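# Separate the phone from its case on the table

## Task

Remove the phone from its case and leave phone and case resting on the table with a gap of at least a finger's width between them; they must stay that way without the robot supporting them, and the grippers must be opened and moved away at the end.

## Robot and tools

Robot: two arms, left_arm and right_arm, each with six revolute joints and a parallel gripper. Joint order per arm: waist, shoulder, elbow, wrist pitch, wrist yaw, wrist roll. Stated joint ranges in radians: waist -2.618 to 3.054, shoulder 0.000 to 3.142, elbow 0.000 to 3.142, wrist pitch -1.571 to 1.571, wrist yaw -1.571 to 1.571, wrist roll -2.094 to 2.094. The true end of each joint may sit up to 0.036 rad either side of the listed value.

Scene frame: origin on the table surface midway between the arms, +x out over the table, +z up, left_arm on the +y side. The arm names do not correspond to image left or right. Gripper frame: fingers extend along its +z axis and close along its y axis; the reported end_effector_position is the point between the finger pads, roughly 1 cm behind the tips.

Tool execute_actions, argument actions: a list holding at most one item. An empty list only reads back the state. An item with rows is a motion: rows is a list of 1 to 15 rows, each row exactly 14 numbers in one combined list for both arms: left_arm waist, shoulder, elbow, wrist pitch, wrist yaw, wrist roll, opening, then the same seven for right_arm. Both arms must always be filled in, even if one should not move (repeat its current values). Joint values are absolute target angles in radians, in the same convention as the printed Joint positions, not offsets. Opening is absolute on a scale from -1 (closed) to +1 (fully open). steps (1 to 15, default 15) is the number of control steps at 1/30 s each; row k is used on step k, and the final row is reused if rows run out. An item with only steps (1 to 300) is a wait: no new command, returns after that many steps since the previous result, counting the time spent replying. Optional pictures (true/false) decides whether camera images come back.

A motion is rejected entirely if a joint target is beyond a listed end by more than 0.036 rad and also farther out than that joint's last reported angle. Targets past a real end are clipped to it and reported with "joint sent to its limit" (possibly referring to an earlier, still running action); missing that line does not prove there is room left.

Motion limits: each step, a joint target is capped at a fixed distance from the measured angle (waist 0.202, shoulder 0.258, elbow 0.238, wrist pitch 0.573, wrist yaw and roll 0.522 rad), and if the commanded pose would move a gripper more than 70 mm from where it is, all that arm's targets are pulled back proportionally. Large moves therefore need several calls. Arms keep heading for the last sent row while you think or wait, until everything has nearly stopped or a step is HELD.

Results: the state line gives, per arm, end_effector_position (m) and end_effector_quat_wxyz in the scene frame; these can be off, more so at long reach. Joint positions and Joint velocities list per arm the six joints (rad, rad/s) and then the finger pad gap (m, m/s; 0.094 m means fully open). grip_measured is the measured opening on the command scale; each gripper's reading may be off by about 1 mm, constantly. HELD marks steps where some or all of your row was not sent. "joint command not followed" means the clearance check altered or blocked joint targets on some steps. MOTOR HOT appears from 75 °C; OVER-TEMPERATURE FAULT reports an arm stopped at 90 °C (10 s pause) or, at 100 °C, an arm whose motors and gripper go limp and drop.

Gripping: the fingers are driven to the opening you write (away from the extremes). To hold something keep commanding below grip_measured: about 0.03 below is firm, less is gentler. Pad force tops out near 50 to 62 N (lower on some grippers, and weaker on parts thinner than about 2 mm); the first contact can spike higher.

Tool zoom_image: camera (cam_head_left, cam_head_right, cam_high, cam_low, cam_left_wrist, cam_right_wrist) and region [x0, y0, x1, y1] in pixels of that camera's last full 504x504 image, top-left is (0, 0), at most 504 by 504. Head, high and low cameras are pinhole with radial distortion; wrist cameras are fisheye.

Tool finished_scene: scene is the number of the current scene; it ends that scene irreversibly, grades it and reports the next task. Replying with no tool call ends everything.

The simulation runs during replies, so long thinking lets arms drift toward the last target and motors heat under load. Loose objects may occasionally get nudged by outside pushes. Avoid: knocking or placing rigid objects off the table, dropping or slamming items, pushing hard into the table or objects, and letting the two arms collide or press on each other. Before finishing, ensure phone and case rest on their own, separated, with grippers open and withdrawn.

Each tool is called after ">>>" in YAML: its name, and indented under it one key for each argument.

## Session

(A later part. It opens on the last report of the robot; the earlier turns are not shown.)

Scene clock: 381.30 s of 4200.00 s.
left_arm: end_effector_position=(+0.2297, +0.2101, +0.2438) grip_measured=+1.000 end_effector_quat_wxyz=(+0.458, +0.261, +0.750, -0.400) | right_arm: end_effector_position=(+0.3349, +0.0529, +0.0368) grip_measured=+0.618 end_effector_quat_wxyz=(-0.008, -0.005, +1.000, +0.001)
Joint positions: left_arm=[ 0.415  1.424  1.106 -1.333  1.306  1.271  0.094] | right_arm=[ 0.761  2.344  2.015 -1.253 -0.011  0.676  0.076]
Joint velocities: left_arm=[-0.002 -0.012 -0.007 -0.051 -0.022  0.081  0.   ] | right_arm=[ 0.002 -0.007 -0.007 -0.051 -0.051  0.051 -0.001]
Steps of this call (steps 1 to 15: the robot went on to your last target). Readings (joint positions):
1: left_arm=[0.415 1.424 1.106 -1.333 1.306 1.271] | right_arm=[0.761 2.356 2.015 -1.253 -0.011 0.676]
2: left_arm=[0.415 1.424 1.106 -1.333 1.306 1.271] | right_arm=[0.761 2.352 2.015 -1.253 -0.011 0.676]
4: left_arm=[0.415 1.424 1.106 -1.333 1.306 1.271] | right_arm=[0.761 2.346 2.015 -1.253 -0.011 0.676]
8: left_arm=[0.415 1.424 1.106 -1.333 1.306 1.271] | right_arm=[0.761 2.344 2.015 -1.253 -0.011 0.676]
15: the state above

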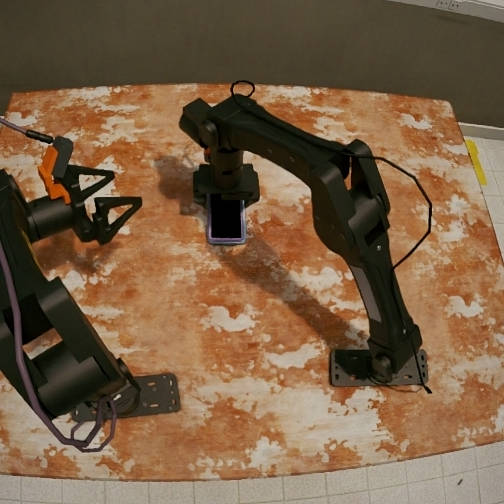

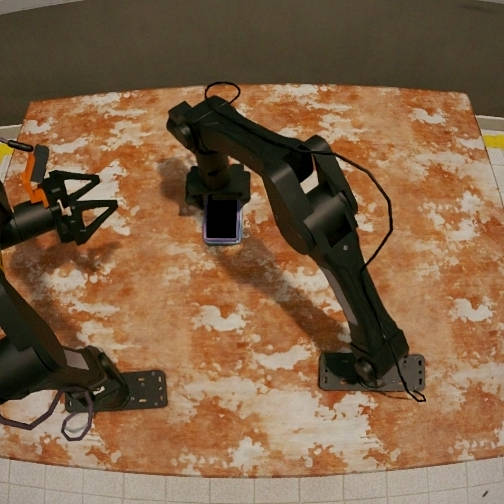

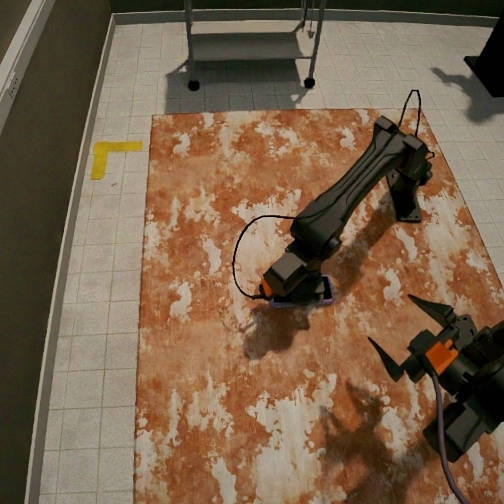

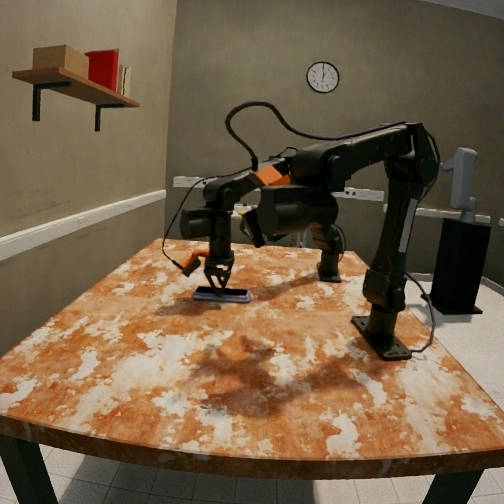

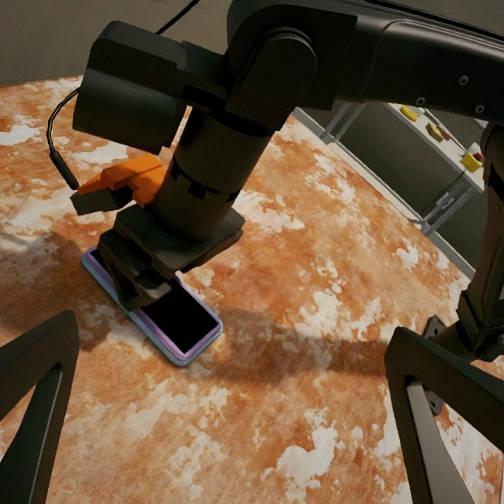

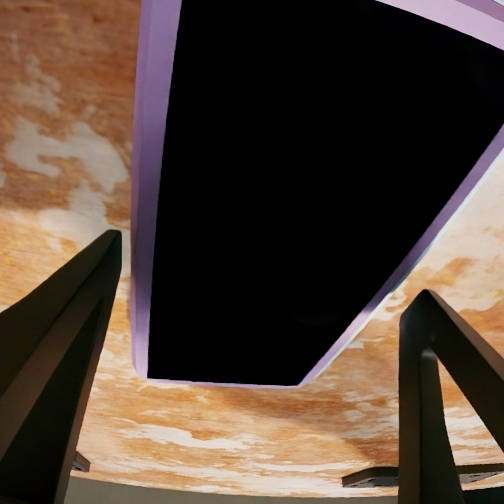

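>>> execute_actions:
  actions:
    - {"rows": [[0.415,1.424,1.106,-1.333,1.32,1.271,1.0,0.756,2.346,2.04,-1.24,0.0,0.681,0.62],[0.415,1.424,1.106,-1.333,1.32,1.271,1.0,0.756,2.349,2.04,-1.24,0.0,0.681,0.62],[0.415,1.424,1.106,-1.333,1.32,1.271,1.0,0.756,2.352,2.04,-1.24,0.0,0.681,0.62],[0.415,1.424,1.106,-1.333,1.32,1.271,1.0,0.756,2.354,2.04,-1.24,0.0,0.681,0.62],[0.415,1.424,1.106,-1.333,1.32,1.271,1.0,0.756,2.356,2.04,-1.24,0.0,0.681,0.62],[0.415,1.424,1.106,-1.333,1.32,1.271,1.0,0.756,2.356,2.04,-1.24,0.0,0.681,0.62],[0.415,1.424,1.106,-1.333,1.32,1.271,1.0,0.756,2.356,2.04,-1.24,0.0,0.681,0.62],[0.415,1.424,1.106,-1.333,1.32,1.271,1.0,0.756,2.356,2.04,-1.24,0.0,0.681,0.62],[0.415,1.424,1.106,-1.333,1.32,1.271,1.0,0.756,2.356,2.04,-1.24,0.0,0.681,0.62],[0.415,1.424,1.106,-1.333,1.32,1.271,1.0,0.756,2.356,2.04,-1.24,0.0,0.681,0.62],[0.415,1.424,1.106,-1.333,1.32,1.271,1.0,0.756,2.356,2.04,-1.24,0.0,0.681,0.62],[0.415,1.424,1.106,-1.333,1.32,1.271,1.0,0.756,2.356,2.04,-1.24,0.0,0.681,0.62],[0.415,1.424,1.106,-1.333,1.32,1.271,1.0,0.756,2.356,2.04,-1.24,0.0,0.681,0.62],[0.415,1.424,1.106,-1.333,1.32,1.271,1.0,0.756,2.356,2.04,-1.24,0.0,0.681,0.62],[0.415,1.424,1.106,-1.333,1.32,1.271,1.0,0.756,2.356,2.04,-1.24,0.0,0.681,0.62]], "steps": 15}

>>> zoom_image:
  camera: "cam_low"
  region: [170, 260, 270, 320]

Scene clock: 437.43 s of 4200.00 s.
left_arm: end_effector_position=(+0.2297, +0.2101, +0.2438) grip_measured=+1.000 end_effector_quat_wxyz=(+0.458, +0.261, +0.750, -0.400) | right_arm: end_effector_position=(+0.3344, +0.0525, +0.0314) grip_measured=+0.618 end_effector_quat_wxyz=(-0.012, -0.005, +1.000, -0.003)
Joint positions: left_arm=[ 0.415  1.424  1.106 -1.333  1.306  1.271  0.094] | right_arm=[ 0.761  2.357  2.015 -1.251 -0.011  0.676  0.076]
Joint velocities: left_arm=[-0.012  0.007  0.002  0.022  0.022 -0.051  0.   ] | right_arm=[-0.012 -0.007 -0.002  0.007  0.051 -0.081  0.   ]
Steps of this call (steps 1 to 15: the robot went on to your last target; steps 16 to 100: nothing new was sent; then 52.30 s passed at rest; steps 101 to 115: all 15 steps of this action). Readings (joint positions):
101: left_arm=[0.415 1.424 1.106 -1.333 1.306 1.271] | right_arm=[0.761 2.344 2.015 -1.253 -0.011 0.676]
102: left_arm=[0.415 1.424 1.106 -1.333 1.306 1.271] | right_arm=[0.761 2.344 2.015 -1.252 -0.011 0.676]
104: left_arm=[0.415 1.424 1.106 -1.333 1.306 1.271] | right_arm=[0.761 2.344 2.015 -1.252 -0.011 0.676]
108: left_arm=[0.415 1.424 1.106 -1.333 1.306 1.271] | right_arm=[0.761 2.349 2.015 -1.251 -0.011 0.676]
115: the state above

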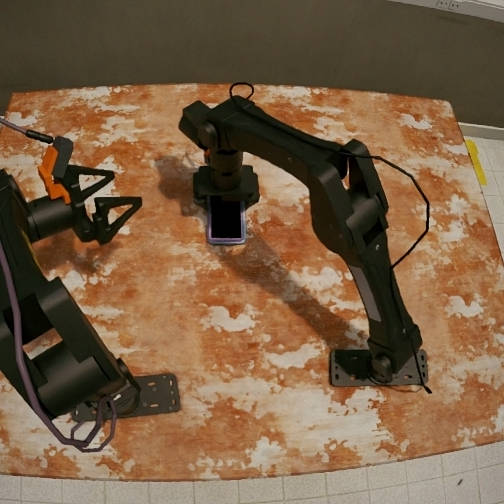

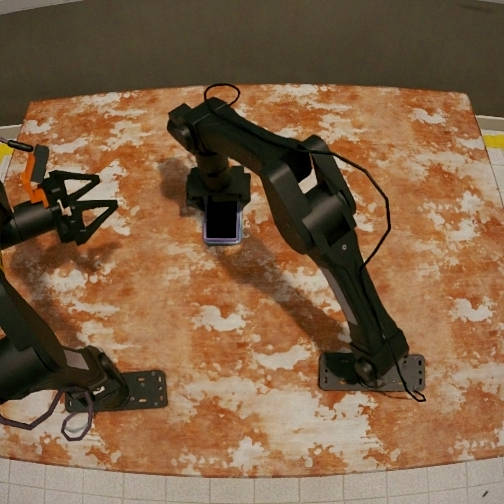

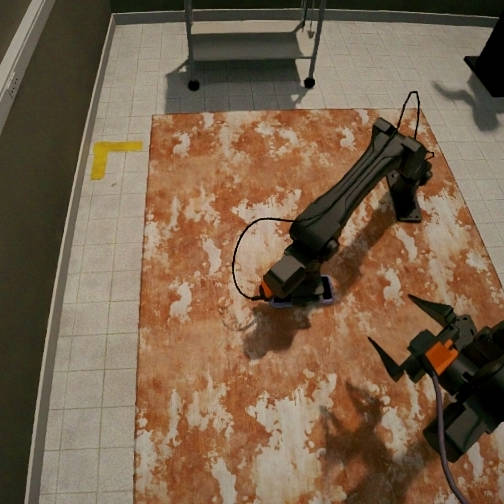

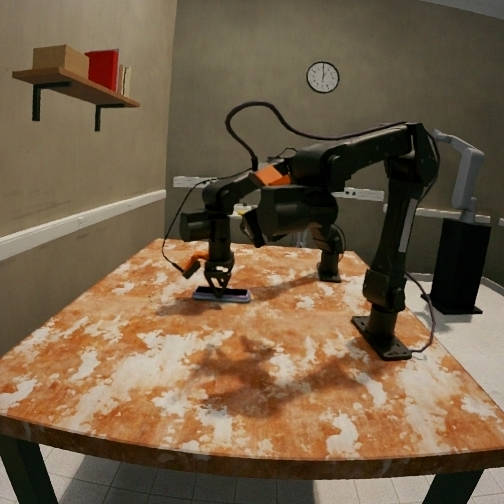

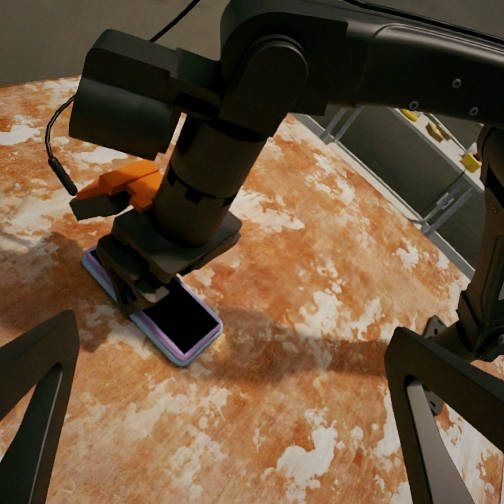

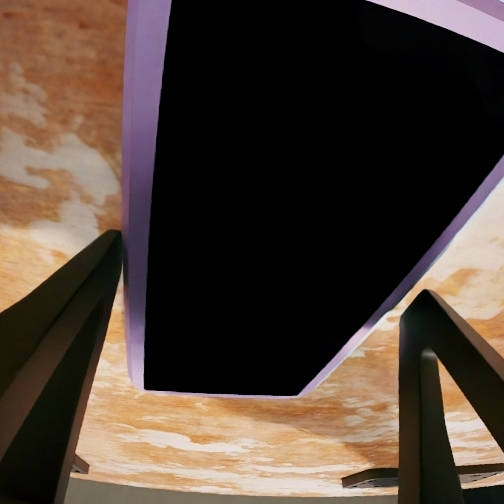

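Region (170, 260, 270, 320) of cam_low's 504x504 image, scaled by 5.040, with more detail than that image has; it fills the top 302 rows of this view, and the rest is white.

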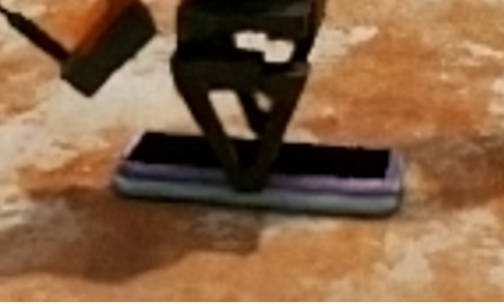

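>>> execute_actions:
  actions:
    - {"rows": [[0.415,1.424,1.106,-1.333,1.32,1.271,1.0,0.756,2.356,2.04,-1.24,0.0,0.681,0.58],[0.415,1.424,1.106,-1.333,1.32,1.271,1.0,0.756,2.356,2.04,-1.24,0.0,0.681,0.55],[0.415,1.424,1.106,-1.333,1.32,1.271,1.0,0.756,2.356,2.04,-1.24,0.0,0.681,0.52],[0.415,1.424,1.106,-1.333,1.32,1.271,1.0,0.756,2.356,2.04,-1.24,0.0,0.681,0.50],[0.415,1.424,1.106,-1.333,1.32,1.271,1.0,0.756,2.356,2.04,-1.24,0.0,0.681,0.48],[0.415,1.424,1.106,-1.333,1.32,1.271,1.0,0.756,2.356,2.04,-1.24,0.0,0.681,0.465],[0.415,1.424,1.106,-1.333,1.32,1.271,1.0,0.756,2.356,2.04,-1.24,0.0,0.681,0.455],[0.415,1.424,1.106,-1.333,1.32,1.271,1.0,0.756,2.356,2.04,-1.24,0.0,0.681,0.445],[0.415,1.424,1.106,-1.333,1.32,1.271,1.0,0.756,2.356,2.04,-1.24,0.0,0.681,0.435],[0.415,1.424,1.106,-1.333,1.32,1.271,1.0,0.756,2.356,2.04,-1.24,0.0,0.681,0.425],[0.415,1.424,1.106,-1.333,1.32,1.271,1.0,0.756,2.356,2.04,-1.24,0.0,0.681,0.415],[0.415,1.424,1.106,-1.333,1.32,1.271,1.0,0.756,2.356,2.04,-1.24,0.0,0.681,0.41],[0.415,1.424,1.106,-1.333,1.32,1.271,1.0,0.756,2.356,2.04,-1.24,0.0,0.681,0.41],[0.415,1.424,1.106,-1.333,1.32,1.271,1.0,0.756,2.356,2.04,-1.24,0.0,0.681,0.41],[0.415,1.424,1.106,-1.333,1.32,1.271,1.0,0.756,2.356,2.04,-1.24,0.0,0.681,0.41]], "steps": 15}
  pictures: false

>>> execute_actions:
  actions:
    - {"rows": [[0.415,1.424,1.106,-1.333,1.32,1.271,1.0,0.756,2.346,2.04,-1.25,0.0,0.681,0.41],[0.415,1.424,1.106,-1.333,1.32,1.271,1.0,0.756,2.338,2.04,-1.255,0.0,0.681,0.41],[0.415,1.424,1.106,-1.333,1.32,1.271,1.0,0.756,2.331,2.04,-1.26,0.0,0.681,0.41],[0.415,1.424,1.106,-1.333,1.32,1.271,1.0,0.756,2.325,2.04,-1.265,0.0,0.681,0.41],[0.415,1.424,1.106,-1.333,1.32,1.271,1.0,0.756,2.319,2.04,-1.27,0.0,0.681,0.41],[0.415,1.424,1.106,-1.333,1.32,1.271,1.0,0.756,2.313,2.04,-1.275,0.0,0.681,0.41],[0.415,1.424,1.106,-1.333,1.32,1.271,1.0,0.756,2.307,2.04,-1.28,0.0,0.681,0.41],[0.415,1.424,1.106,-1.333,1.32,1.271,1.0,0.756,2.301,2.04,-1.285,0.0,0.681,0.41],[0.415,1.424,1.106,-1.333,1.32,1.271,1.0,0.756,2.295,2.04,-1.29,0.0,0.681,0.41],[0.415,1.424,1.106,-1.333,1.32,1.271,1.0,0.756,2.289,2.04,-1.295,0.0,0.681,0.41],[0.415,1.424,1.106,-1.333,1.32,1.271,1.0,0.756,2.283,2.04,-1.30,0.0,0.681,0.41],[0.415,1.424,1.106,-1.333,1.32,1.271,1.0,0.756,2.277,2.04,-1.305,0.0,0.681,0.41],[0.415,1.424,1.106,-1.333,1.32,1.271,1.0,0.756,2.272,2.04,-1.31,0.0,0.681,0.41],[0.415,1.424,1.106,-1.333,1.32,1.271,1.0,0.756,2.268,2.04,-1.313,0.0,0.681,0.41],[0.415,1.424,1.106,-1.333,1.32,1.271,1.0,0.756,2.266,2.04,-1.315,0.0,0.681,0.41]], "steps": 15}
  pictures: false

>>> execute_actions:
  actions:
    - {"steps": 15}

>>> zoom_image:
  camera: "cam_low"
  region: [160, 240, 280, 320]

Scene clock: 471.27 s of 4200.00 s.
left_arm: end_effector_position=(+0.2297, +0.2101, +0.2438) grip_measured=+1.000 end_effector_quat_wxyz=(+0.458, +0.261, +0.750, -0.400) | right_arm: end_effector_position=(+0.3351, +0.0533, +0.0313) grip_measured=+0.421 end_effector_quat_wxyz=(-0.011, -0.005, +1.000, -0.001)
Joint positions: left_arm=[ 0.415  1.424  1.106 -1.333  1.306  1.271  0.094] | right_arm=[ 0.761  2.357  2.015 -1.247 -0.012  0.676  0.067]
Joint velocities: left_arm=[-0.002 -0.017  0.002 -0.007  0.007  0.051  0.   ] | right_arm=[-0.007 -0.012 -0.002 -0.007 -0.037 -0.081 -0.001]
Steps of this call (steps 1 to 15: the robot went on to your last target; steps 16 to 100: nothing new was sent; then 30.00 s passed at rest; steps 101 to 115: all 15 steps of this action). Readings (joint positions):
101: left_arm=[0.415 1.424 1.106 -1.333 1.306 1.271] | right_arm=[0.761 2.357 2.015 -1.251 -0.011 0.676]
102: left_arm=[0.415 1.424 1.106 -1.333 1.306 1.271] | right_arm=[0.761 2.357 2.015 -1.251 -0.011 0.676]
104: left_arm=[0.415 1.424 1.106 -1.333 1.306 1.271] | right_arm=[0.761 2.357 2.015 -1.249 -0.011 0.676]
108: left_arm=[0.415 1.424 1.106 -1.333 1.306 1.271] | right_arm=[0.761 2.357 2.015 -1.247 -0.012 0.676]
115: the state above

Scene clock: 471.77 s of 4200.00 s.
left_arm: end_effector_position=(+0.2297, +0.2101, +0.2438) grip_measured=+1.000 end_effector_quat_wxyz=(+0.458, +0.261, +0.750, -0.400) | right_arm: end_effector_position=(+0.3303, +0.0492, +0.0553) grip_measured=+0.411 end_effector_quat_wxyz=(-0.005, -0.004, +1.000, +0.003)
Joint positions: left_arm=[ 0.415  1.424  1.106 -1.333  1.306  1.271  0.094] | right_arm=[ 0.761  2.301  2.015 -1.289 -0.011  0.676  0.066]
Joint velocities: left_arm=[ 0.007  0.022 -0.007  0.022  0.051 -0.022  0.   ] | right_arm=[-0.017 -0.208 -0.007 -0.139 -0.022 -0.095  0.   ]
Steps of this call (steps 1 to 15: all 15 steps of this action). Readings (joint positions):
1: left_arm=[0.415 1.424 1.106 -1.333 1.306 1.271] | right_arm=[0.761 2.357 2.015 -1.247 -0.012 0.676]
2: left_arm=[0.415 1.424 1.106 -1.333 1.306 1.271] | right_arm=[0.761 2.357 2.015 -1.247 -0.012 0.676]
4: left_arm=[0.415 1.424 1.106 -1.333 1.306 1.271] | right_arm=[0.761 2.357 2.015 -1.247 -0.012 0.676]
8: left_arm=[0.415 1.424 1.106 -1.333 1.306 1.271] | right_arm=[0.761 2.352 2.015 -1.251 -0.013 0.676]
15: the state above

Scene clock: 472.27 s of 4200.00 s.
left_arm: end_effector_position=(+0.2297, +0.2101, +0.2438) grip_measured=+1.000 end_effector_quat_wxyz=(+0.458, +0.261, +0.750, -0.400) | right_arm: end_effector_position=(+0.3277, +0.0469, +0.0621) grip_measured=+0.411 end_effector_quat_wxyz=(-0.006, -0.004, +1.000, +0.002)
Joint positions: left_arm=[ 0.415  1.424  1.106 -1.333  1.306  1.271  0.094] | right_arm=[ 0.761  2.285  2.015 -1.307 -0.01   0.676  0.066]
Joint velocities: left_arm=[-0.002  0.022 -0.012 -0.007  0.037 -0.022  0.   ] | right_arm=[-0.002 -0.002 -0.012 -0.066  0.007  0.007  0.001]
Steps of this call (steps 1 to 15: the robot went on to your last target). Readings (joint positions):
1: left_arm=[0.415 1.424 1.106 -1.333 1.306 1.271] | right_arm=[0.761 2.295 2.015 -1.293 -0.011 0.676]
2: left_arm=[0.415 1.424 1.106 -1.333 1.306 1.271] | right_arm=[0.761 2.290 2.015 -1.297 -0.011 0.676]
4: left_arm=[0.415 1.424 1.106 -1.333 1.306 1.271] | right_arm=[0.761 2.286 2.015 -1.301 -0.011 0.676]
8: left_arm=[0.415 1.424 1.106 -1.333 1.306 1.271] | right_arm=[0.761 2.285 2.015 -1.305 -0.010 0.676]
15: the state above

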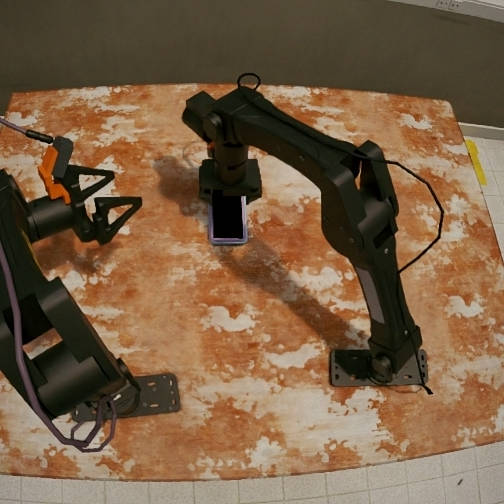

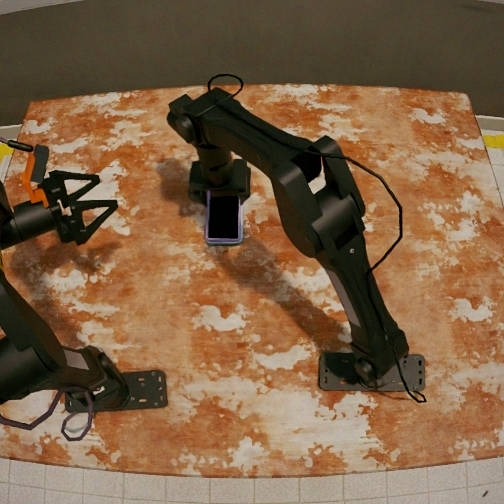

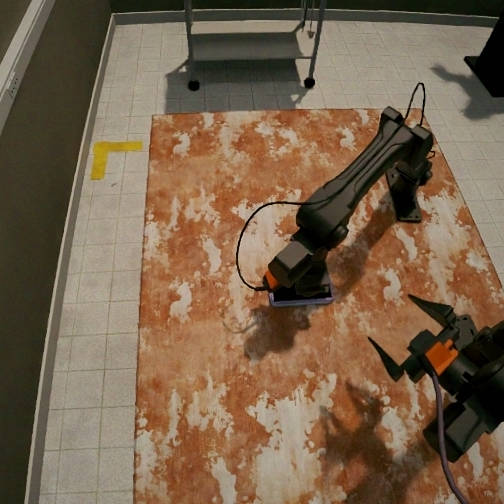

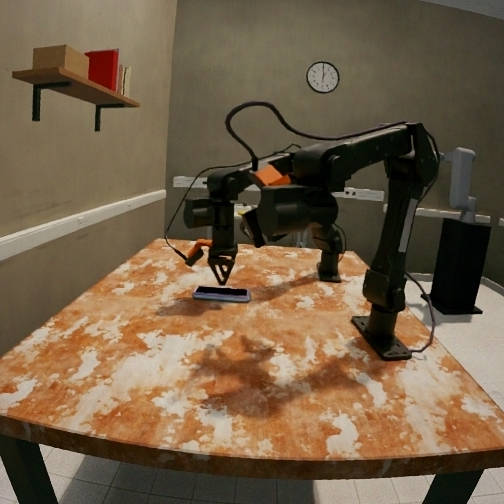

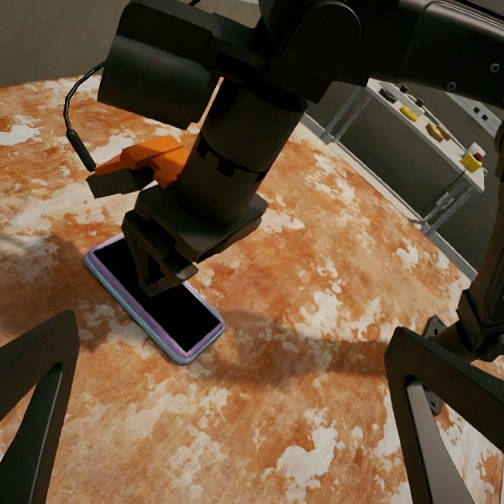

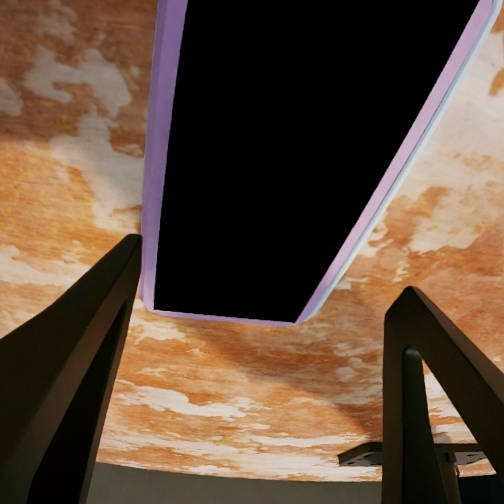

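Region (160, 240, 280, 320) of cam_low's 504x504 image, scaled by 4.200, with more detail than that image has.

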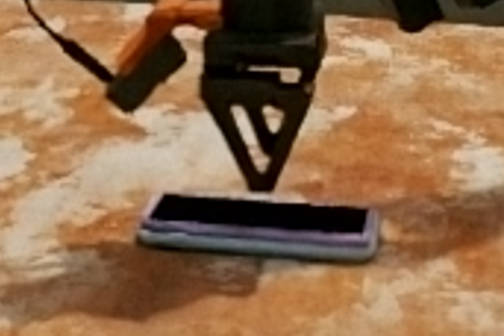

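>>> execute_actions:
  actions:
    - {"rows": [[0.415,1.424,1.106,-1.333,1.32,1.271,1.0,0.756,2.290,2.04,-1.295,0.0,0.681,0.50],[0.415,1.424,1.106,-1.333,1.32,1.271,1.0,0.756,2.297,2.04,-1.285,0.0,0.681,0.60],[0.415,1.424,1.106,-1.333,1.32,1.271,1.0,0.756,2.304,2.04,-1.275,0.0,0.681,0.70],[0.415,1.424,1.106,-1.333,1.32,1.271,1.0,0.756,2.311,2.04,-1.265,0.0,0.681,0.70],[0.415,1.424,1.106,-1.333,1.32,1.271,1.0,0.756,2.318,2.04,-1.255,0.0,0.681,0.70],[0.415,1.424,1.106,-1.333,1.32,1.271,1.0,0.756,2.325,2.04,-1.245,0.0,0.681,0.70],[0.415,1.424,1.106,-1.333,1.32,1.271,1.0,0.756,2.332,2.04,-1.236,0.0,0.681,0.70],[0.415,1.424,1.106,-1.333,1.32,1.271,1.0,0.756,2.338,2.04,-1.228,0.0,0.681,0.70],[0.415,1.424,1.106,-1.333,1.32,1.271,1.0,0.756,2.344,2.04,-1.222,0.0,0.681,0.70],[0.415,1.424,1.106,-1.333,1.32,1.271,1.0,0.756,2.349,2.04,-1.217,0.0,0.681,0.70],[0.415,1.424,1.106,-1.333,1.32,1.271,1.0,0.756,2.354,2.04,-1.213,0.0,0.681,0.70],[0.415,1.424,1.106,-1.333,1.32,1.271,1.0,0.756,2.358,2.04,-1.212,0.0,0.681,0.70],[0.415,1.424,1.106,-1.333,1.32,1.271,1.0,0.756,2.361,2.04,-1.212,0.0,0.681,0.70],[0.415,1.424,1.106,-1.333,1.32,1.271,1.0,0.756,2.363,2.04,-1.212,0.0,0.681,0.70],[0.415,1.424,1.106,-1.333,1.32,1.271,1.0,0.756,2.364,2.04,-1.212,0.0,0.681,0.70]], "steps": 15}
  pictures: false

>>> execute_actions:
  actions:
    - {"steps": 15}

Scene clock: 508.23 s of 4200.00 s.
left_arm: end_effector_position=(+0.2297, +0.2101, +0.2438) grip_measured=+1.000 end_effector_quat_wxyz=(+0.458, +0.261, +0.750, -0.400) | right_arm: end_effector_position=(+0.3368, +0.0531, +0.0275) grip_measured=+0.699 end_effector_quat_wxyz=(-0.009, -0.004, +1.000, -0.004)
Joint positions: left_arm=[ 0.415  1.424  1.106 -1.333  1.306  1.271  0.094] | right_arm=[ 0.761  2.365  2.015 -1.239 -0.005  0.676  0.08 ]
Joint velocities: left_arm=[-0.012 -0.017 -0.017  0.051  0.022 -0.051  0.   ] | right_arm=[ 0.002  0.007  0.007 -0.11   0.154  0.051 -0.   ]
Steps of this call (steps 1 to 15: the robot went on to your last target; steps 16 to 100: nothing new was sent; then 32.13 s passed at rest; steps 101 to 115: all 15 steps of this action). Readings (joint positions):
101: left_arm=[0.415 1.424 1.106 -1.333 1.306 1.271] | right_arm=[0.761 2.285 2.015 -1.308 -0.010 0.676]
102: left_arm=[0.415 1.424 1.106 -1.333 1.306 1.271] | right_arm=[0.761 2.286 2.015 -1.306 -0.010 0.676]
104: left_arm=[0.415 1.424 1.106 -1.333 1.306 1.271] | right_arm=[0.761 2.291 2.015 -1.299 -0.010 0.676]
108: left_arm=[0.415 1.424 1.106 -1.333 1.306 1.271] | right_arm=[0.761 2.316 2.015 -1.271 -0.010 0.676]
115: the state above

Scene clock: 508.73 s of 4200.00 s.
left_arm: end_effector_position=(+0.2297, +0.2101, +0.2438) grip_measured=+1.000 end_effector_quat_wxyz=(+0.458, +0.261, +0.750, -0.400) | right_arm: end_effector_position=(+0.3368, +0.0527, +0.0275) grip_measured=+0.699 end_effector_quat_wxyz=(-0.009, -0.003, +1.000, -0.005)
Joint positions: left_arm=[ 0.415  1.424  1.106 -1.333  1.306  1.271  0.094] | right_arm=[ 0.761  2.365  2.015 -1.24  -0.004  0.678  0.08 ]
Joint velocities: left_arm=[ 0.002  0.017 -0.012 -0.022  0.007  0.007  0.   ] | right_arm=[ 0.037 -0.002 -0.002 -0.007 -0.007 -0.007 -0.   ]
Steps of this call (steps 1 to 15: the robot went on to your last target). Readings (joint positions):
1: left_arm=[0.415 1.424 1.106 -1.333 1.306 1.271] | right_arm=[0.761 2.365 2.015 -1.240 -0.004 0.677]
2: left_arm=[0.415 1.424 1.106 -1.333 1.306 1.271] | right_arm=[0.761 2.365 2.015 -1.240 -0.004 0.677]
4: left_arm=[0.415 1.424 1.106 -1.333 1.306 1.271] | right_arm=[0.761 2.365 2.015 -1.240 -0.004 0.677]
8: left_arm=[0.415 1.424 1.106 -1.333 1.306 1.271] | right_arm=[0.761 2.365 2.015 -1.240 -0.004 0.677]
15: the state above
All arms were judged still, so your last target was given up. Only a new action makes them travel on or press farther. Fingers that are still opening or closing keep moving.

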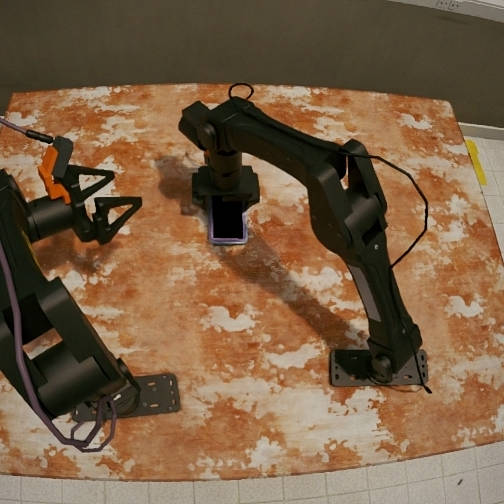

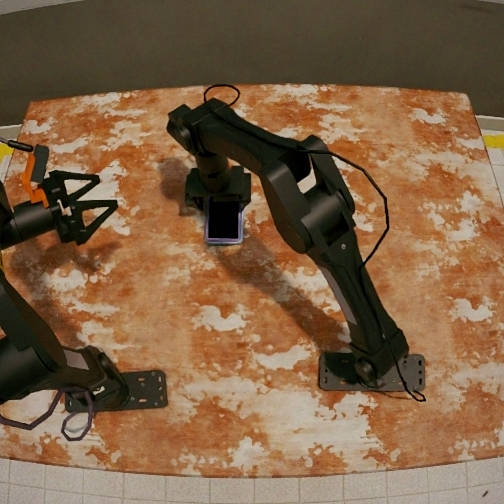

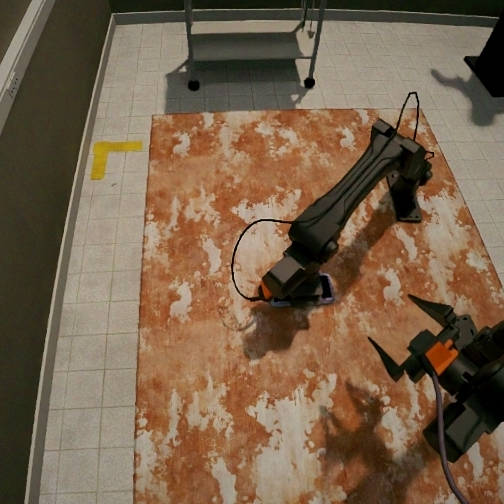

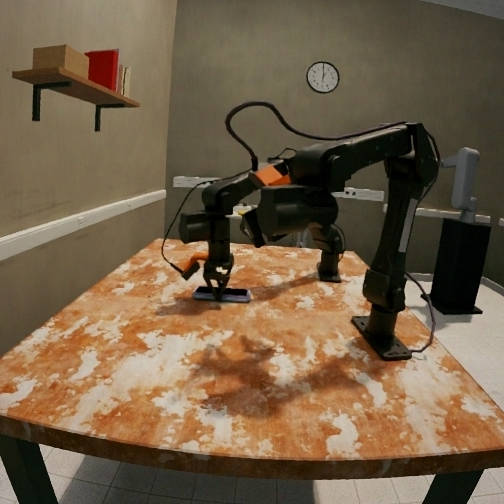

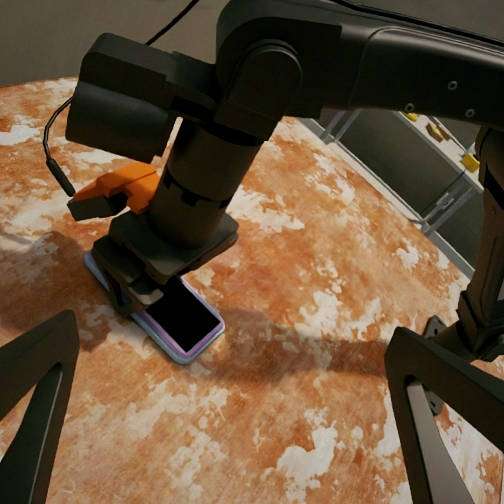

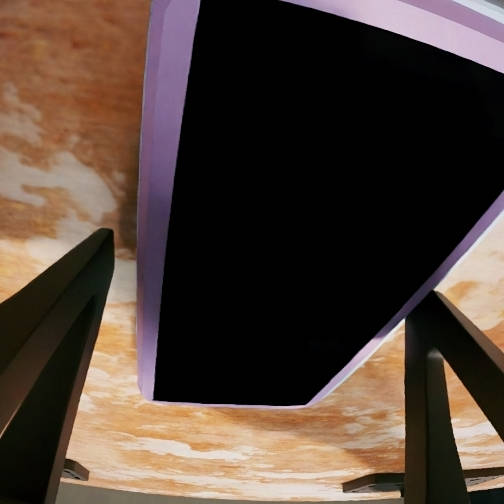

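>>> execute_actions:
  actions:
    - {"rows": [[0.415,1.424,1.106,-1.333,1.32,1.271,1.0,0.756,2.364,2.04,-1.235,0.0,0.681,0.66],[0.415,1.424,1.106,-1.333,1.32,1.271,1.0,0.756,2.364,2.04,-1.235,0.0,0.681,0.62],[0.415,1.424,1.106,-1.333,1.32,1.271,1.0,0.756,2.364,2.04,-1.235,0.0,0.681,0.59],[0.415,1.424,1.106,-1.333,1.32,1.271,1.0,0.756,2.364,2.04,-1.235,0.0,0.681,0.56],[0.415,1.424,1.106,-1.333,1.32,1.271,1.0,0.756,2.364,2.04,-1.235,0.0,0.681,0.53],[0.415,1.424,1.106,-1.333,1.32,1.271,1.0,0.756,2.364,2.04,-1.235,0.0,0.681,0.51],[0.415,1.424,1.106,-1.333,1.32,1.271,1.0,0.756,2.364,2.04,-1.235,0.0,0.681,0.49],[0.415,1.424,1.106,-1.333,1.32,1.271,1.0,0.756,2.364,2.04,-1.235,0.0,0.681,0.475],[0.415,1.424,1.106,-1.333,1.32,1.271,1.0,0.756,2.364,2.04,-1.235,0.0,0.681,0.46],[0.415,1.424,1.106,-1.333,1.32,1.271,1.0,0.756,2.364,2.04,-1.235,0.0,0.681,0.45],[0.415,1.424,1.106,-1.333,1.32,1.271,1.0,0.756,2.364,2.04,-1.235,0.0,0.681,0.44],[0.415,1.424,1.106,-1.333,1.32,1.271,1.0,0.756,2.364,2.04,-1.235,0.0,0.681,0.43],[0.415,1.424,1.106,-1.333,1.32,1.271,1.0,0.756,2.364,2.04,-1.235,0.0,0.681,0.42],[0.415,1.424,1.106,-1.333,1.32,1.271,1.0,0.756,2.364,2.04,-1.235,0.0,0.681,0.41],[0.415,1.424,1.106,-1.333,1.32,1.271,1.0,0.756,2.364,2.04,-1.235,0.0,0.681,0.41]], "steps": 15}
  pictures: false

>>> execute_actions:
  actions:
    - {"steps": 10}
  pictures: false

Scene clock: 523.70 s of 4200.00 s.
left_arm: end_effector_position=(+0.2297, +0.2101, +0.2438) grip_measured=+1.000 end_effector_quat_wxyz=(+0.458, +0.261, +0.750, -0.400) | right_arm: end_effector_position=(+0.3362, +0.0516, +0.0275) grip_measured=+0.427 end_effector_quat_wxyz=(-0.010, -0.003, +1.000, -0.007)
Joint positions: left_arm=[ 0.415  1.424  1.106 -1.333  1.306  1.271  0.094] | right_arm=[ 0.761  2.365  2.015 -1.245 -0.001  0.678  0.067]
Joint velocities: left_arm=[-0.012 -0.037 -0.002 -0.007 -0.051  0.007  0.   ] | right_arm=[ 0.007  0.007  0.002 -0.007 -0.007 -0.022 -0.002]
Steps of this call (steps 1 to 90: nothing new was sent; then 11.47 s passed at rest; steps 91 to 105: all 15 steps of this action). Readings (joint positions):
91: left_arm=[0.415 1.424 1.106 -1.333 1.306 1.271] | right_arm=[0.761 2.365 2.015 -1.241 -0.003 0.678]
92: left_arm=[0.415 1.424 1.106 -1.333 1.306 1.271] | right_arm=[0.761 2.365 2.015 -1.242 -0.002 0.678]
94: left_arm=[0.415 1.424 1.106 -1.333 1.306 1.271] | right_arm=[0.761 2.365 2.015 -1.245 0.002 0.678]
98: left_arm=[0.415 1.424 1.106 -1.333 1.306 1.271] | right_arm=[0.761 2.365 2.015 -1.246 0.002 0.678]
105: the state above

Scene clock: 524.03 s of 4200.00 s.
left_arm: end_effector_position=(+0.2297, +0.2101, +0.2438) grip_measured=+1.000 end_effector_quat_wxyz=(+0.458, +0.261, +0.750, -0.400) | right_arm: end_effector_position=(+0.3362, +0.0516, +0.0275) grip_measured=+0.427 end_effector_quat_wxyz=(-0.010, -0.003, +1.000, -0.007)
Joint positions: left_arm=[ 0.415  1.424  1.106 -1.333  1.306  1.271  0.094] | right_arm=[ 0.761  2.365  2.015 -1.245 -0.001  0.678  0.067]
Joint velocities: left_arm=[-0.002 -0.012 -0.012  0.022  0.022 -0.037  0.   ] | right_arm=[-0.017  0.002  0.002 -0.037 -0.007 -0.081 -0.   ]
Steps of this call (steps 1 to 10: the robot went on to your last target). Readings (joint positions):
1: left_arm=[0.415 1.424 1.106 -1.333 1.306 1.271] | right_arm=[0.761 2.365 2.015 -1.245 -0.001 0.678]
2: left_arm=[0.415 1.424 1.106 -1.333 1.306 1.271] | right_arm=[0.761 2.365 2.015 -1.245 -0.001 0.678]
4: left_arm=[0.415 1.424 1.106 -1.333 1.306 1.271] | right_arm=[0.761 2.365 2.015 -1.245 -0.001 0.678]
8: left_arm=[0.415 1.424 1.106 -1.333 1.306 1.271] | right_arm=[0.761 2.365 2.015 -1.245 -0.001 0.678]
10: the state above

>>> execute_actions:
  actions:
    - {"rows": [[0.415,1.424,1.106,-1.333,1.32,1.271,1.0,0.756,2.364,2.04,-1.24,0.0,0.681,0.40],[0.415,1.424,1.106,-1.333,1.32,1.271,1.0,0.756,2.364,2.04,-1.24,0.0,0.681,0.392],[0.415,1.424,1.106,-1.333,1.32,1.271,1.0,0.756,2.364,2.04,-1.24,0.0,0.681,0.39],[0.415,1.424,1.106,-1.333,1.32,1.271,1.0,0.756,2.352,2.04,-1.245,0.0,0.681,0.39],[0.415,1.424,1.106,-1.333,1.32,1.271,1.0,0.756,2.344,2.04,-1.25,0.0,0.681,0.39],[0.415,1.424,1.106,-1.333,1.32,1.271,1.0,0.756,2.337,2.04,-1.255,0.0,0.681,0.39],[0.415,1.424,1.106,-1.333,1.32,1.271,1.0,0.756,2.330,2.04,-1.26,0.0,0.681,0.39],[0.415,1.424,1.106,-1.333,1.32,1.271,1.0,0.756,2.323,2.04,-1.266,0.0,0.681,0.39],[0.415,1.424,1.106,-1.333,1.32,1.271,1.0,0.756,2.316,2.04,-1.272,0.0,0.681,0.39],[0.415,1.424,1.106,-1.333,1.32,1.271,1.0,0.756,2.309,2.04,-1.278,0.0,0.681,0.39],[0.415,1.424,1.106,-1.333,1.32,1.271,1.0,0.756,2.302,2.04,-1.284,0.0,0.681,0.39],[0.415,1.424,1.106,-1.333,1.32,1.271,1.0,0.756,2.295,2.04,-1.29,0.0,0.681,0.39],[0.415,1.424,1.106,-1.333,1.32,1.271,1.0,0.756,2.289,2.04,-1.296,0.0,0.681,0.39],[0.415,1.424,1.106,-1.333,1.32,1.271,1.0,0.756,2.284,2.04,-1.30,0.0,0.681,0.39],[0.415,1.424,1.106,-1.333,1.32,1.271,1.0,0.756,2.280,2.04,-1.303,0.0,0.681,0.39]], "steps": 15}
  pictures: false

>>> execute_actions:
  actions:
    - {"steps": 15}

>>> zoom_image:
  camera: "cam_low"
  region: [160, 240, 280, 320]

Scene clock: 545.43 s of 4200.00 s.
left_arm: end_effector_position=(+0.2297, +0.2101, +0.2438) grip_measured=+1.000 end_effector_quat_wxyz=(+0.458, +0.261, +0.750, -0.400) | right_arm: end_effector_position=(+0.3328, +0.0490, +0.0402) grip_measured=+0.416 end_effector_quat_wxyz=(-0.009, -0.003, +1.000, -0.006)
Joint positions: left_arm=[ 0.415  1.424  1.106 -1.333  1.306  1.271  0.094] | right_arm=[ 0.761  2.336  2.015 -1.272 -0.001  0.678  0.067]
Joint velocities: left_arm=[ 0.002 -0.017 -0.007  0.051 -0.007 -0.022  0.   ] | right_arm=[-0.017 -0.193 -0.007 -0.095 -0.007  0.007 -0.001]
Steps of this call (steps 1 to 15: the robot went on to your last target; steps 16 to 100: nothing new was sent; then 17.57 s passed at rest; steps 101 to 115: all 15 steps of this action). Readings (joint positions):
101: left_arm=[0.415 1.424 1.106 -1.333 1.306 1.271] | right_arm=[0.761 2.365 2.015 -1.245 -0.001 0.678]
102: left_arm=[0.415 1.424 1.106 -1.333 1.306 1.271] | right_arm=[0.761 2.365 2.015 -1.245 -0.001 0.678]
104: left_arm=[0.415 1.424 1.106 -1.333 1.306 1.271] | right_arm=[0.761 2.364 2.015 -1.245 -0.001 0.678]
108: left_arm=[0.415 1.424 1.106 -1.333 1.306 1.271] | right_arm=[0.761 2.361 2.015 -1.245 -0.001 0.678]
115: the state above

Scene clock: 545.93 s of 4200.00 s.
left_arm: end_effector_position=(+0.2297, +0.2101, +0.2438) grip_measured=+1.000 end_effector_quat_wxyz=(+0.458, +0.261, +0.750, -0.400) | right_arm: end_effector_position=(+0.3304, +0.0470, +0.0509) grip_measured=+0.416 end_effector_quat_wxyz=(-0.007, -0.003, +1.000, -0.005)
Joint positions: left_arm=[ 0.415  1.424  1.106 -1.333  1.306  1.271  0.094] | right_arm=[ 0.761  2.312  2.015 -1.292 -0.001  0.678  0.067]
Joint velocities: left_arm=[-0.007 -0.007  0.002  0.051  0.037  0.022  0.   ] | right_arm=[ 0.022  0.007  0.007  0.037 -0.037 -0.022 -0.   ]
Steps of this call (steps 1 to 15: the robot went on to your last target). Readings (joint positions):
1: left_arm=[0.415 1.424 1.106 -1.333 1.306 1.271] | right_arm=[0.761 2.330 2.015 -1.276 -0.001 0.678]
2: left_arm=[0.415 1.424 1.106 -1.333 1.306 1.271] | right_arm=[0.761 2.324 2.015 -1.280 -0.001 0.678]
4: left_arm=[0.415 1.424 1.106 -1.333 1.306 1.271] | right_arm=[0.761 2.315 2.015 -1.285 -0.001 0.678]
8: left_arm=[0.415 1.424 1.106 -1.333 1.306 1.271] | right_arm=[0.761 2.312 2.015 -1.289 -0.001 0.678]
15: the state above

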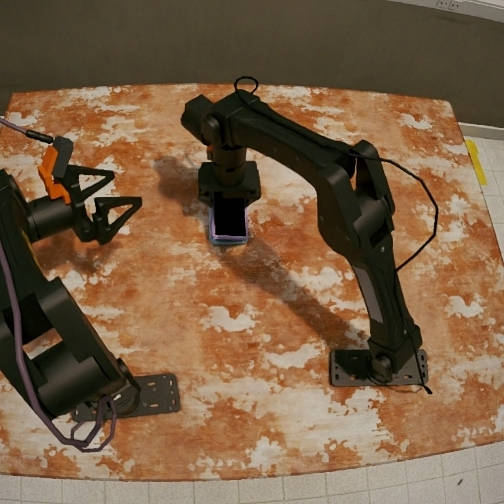

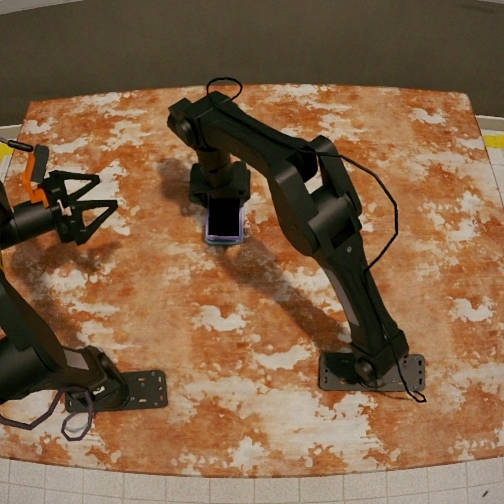

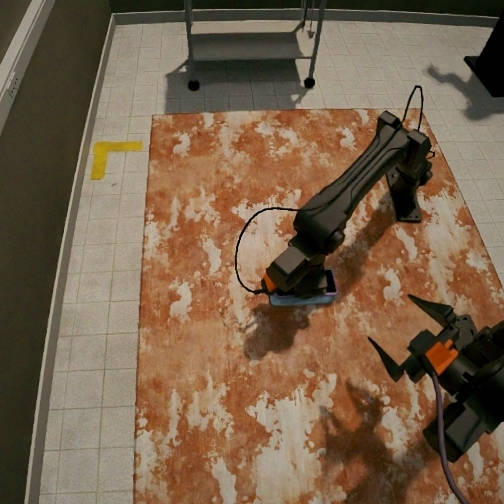

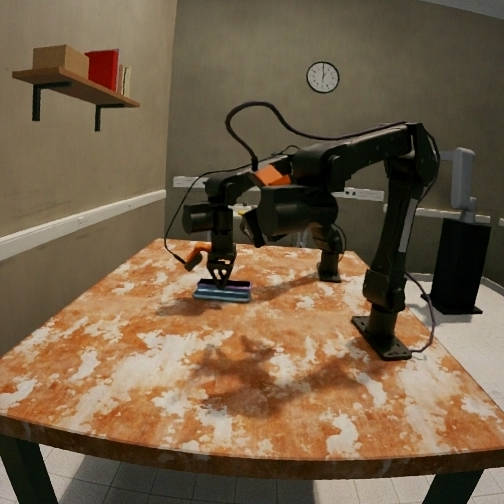

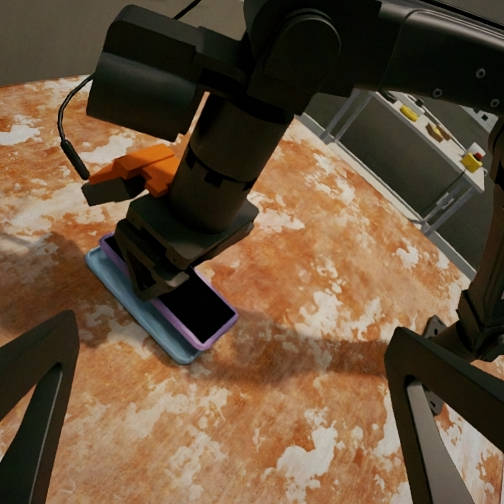

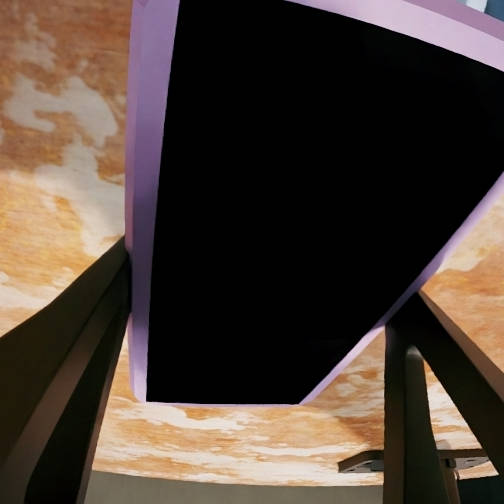

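Region (160, 240, 280, 320) of cam_low's 504x504 image, scaled by 4.200, with more detail than that image has.

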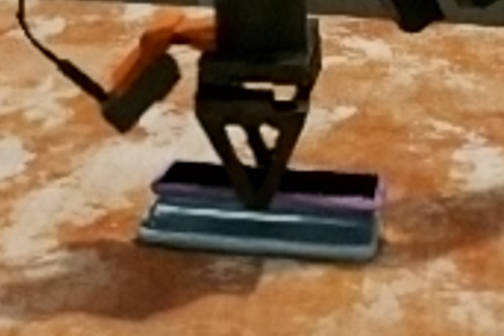

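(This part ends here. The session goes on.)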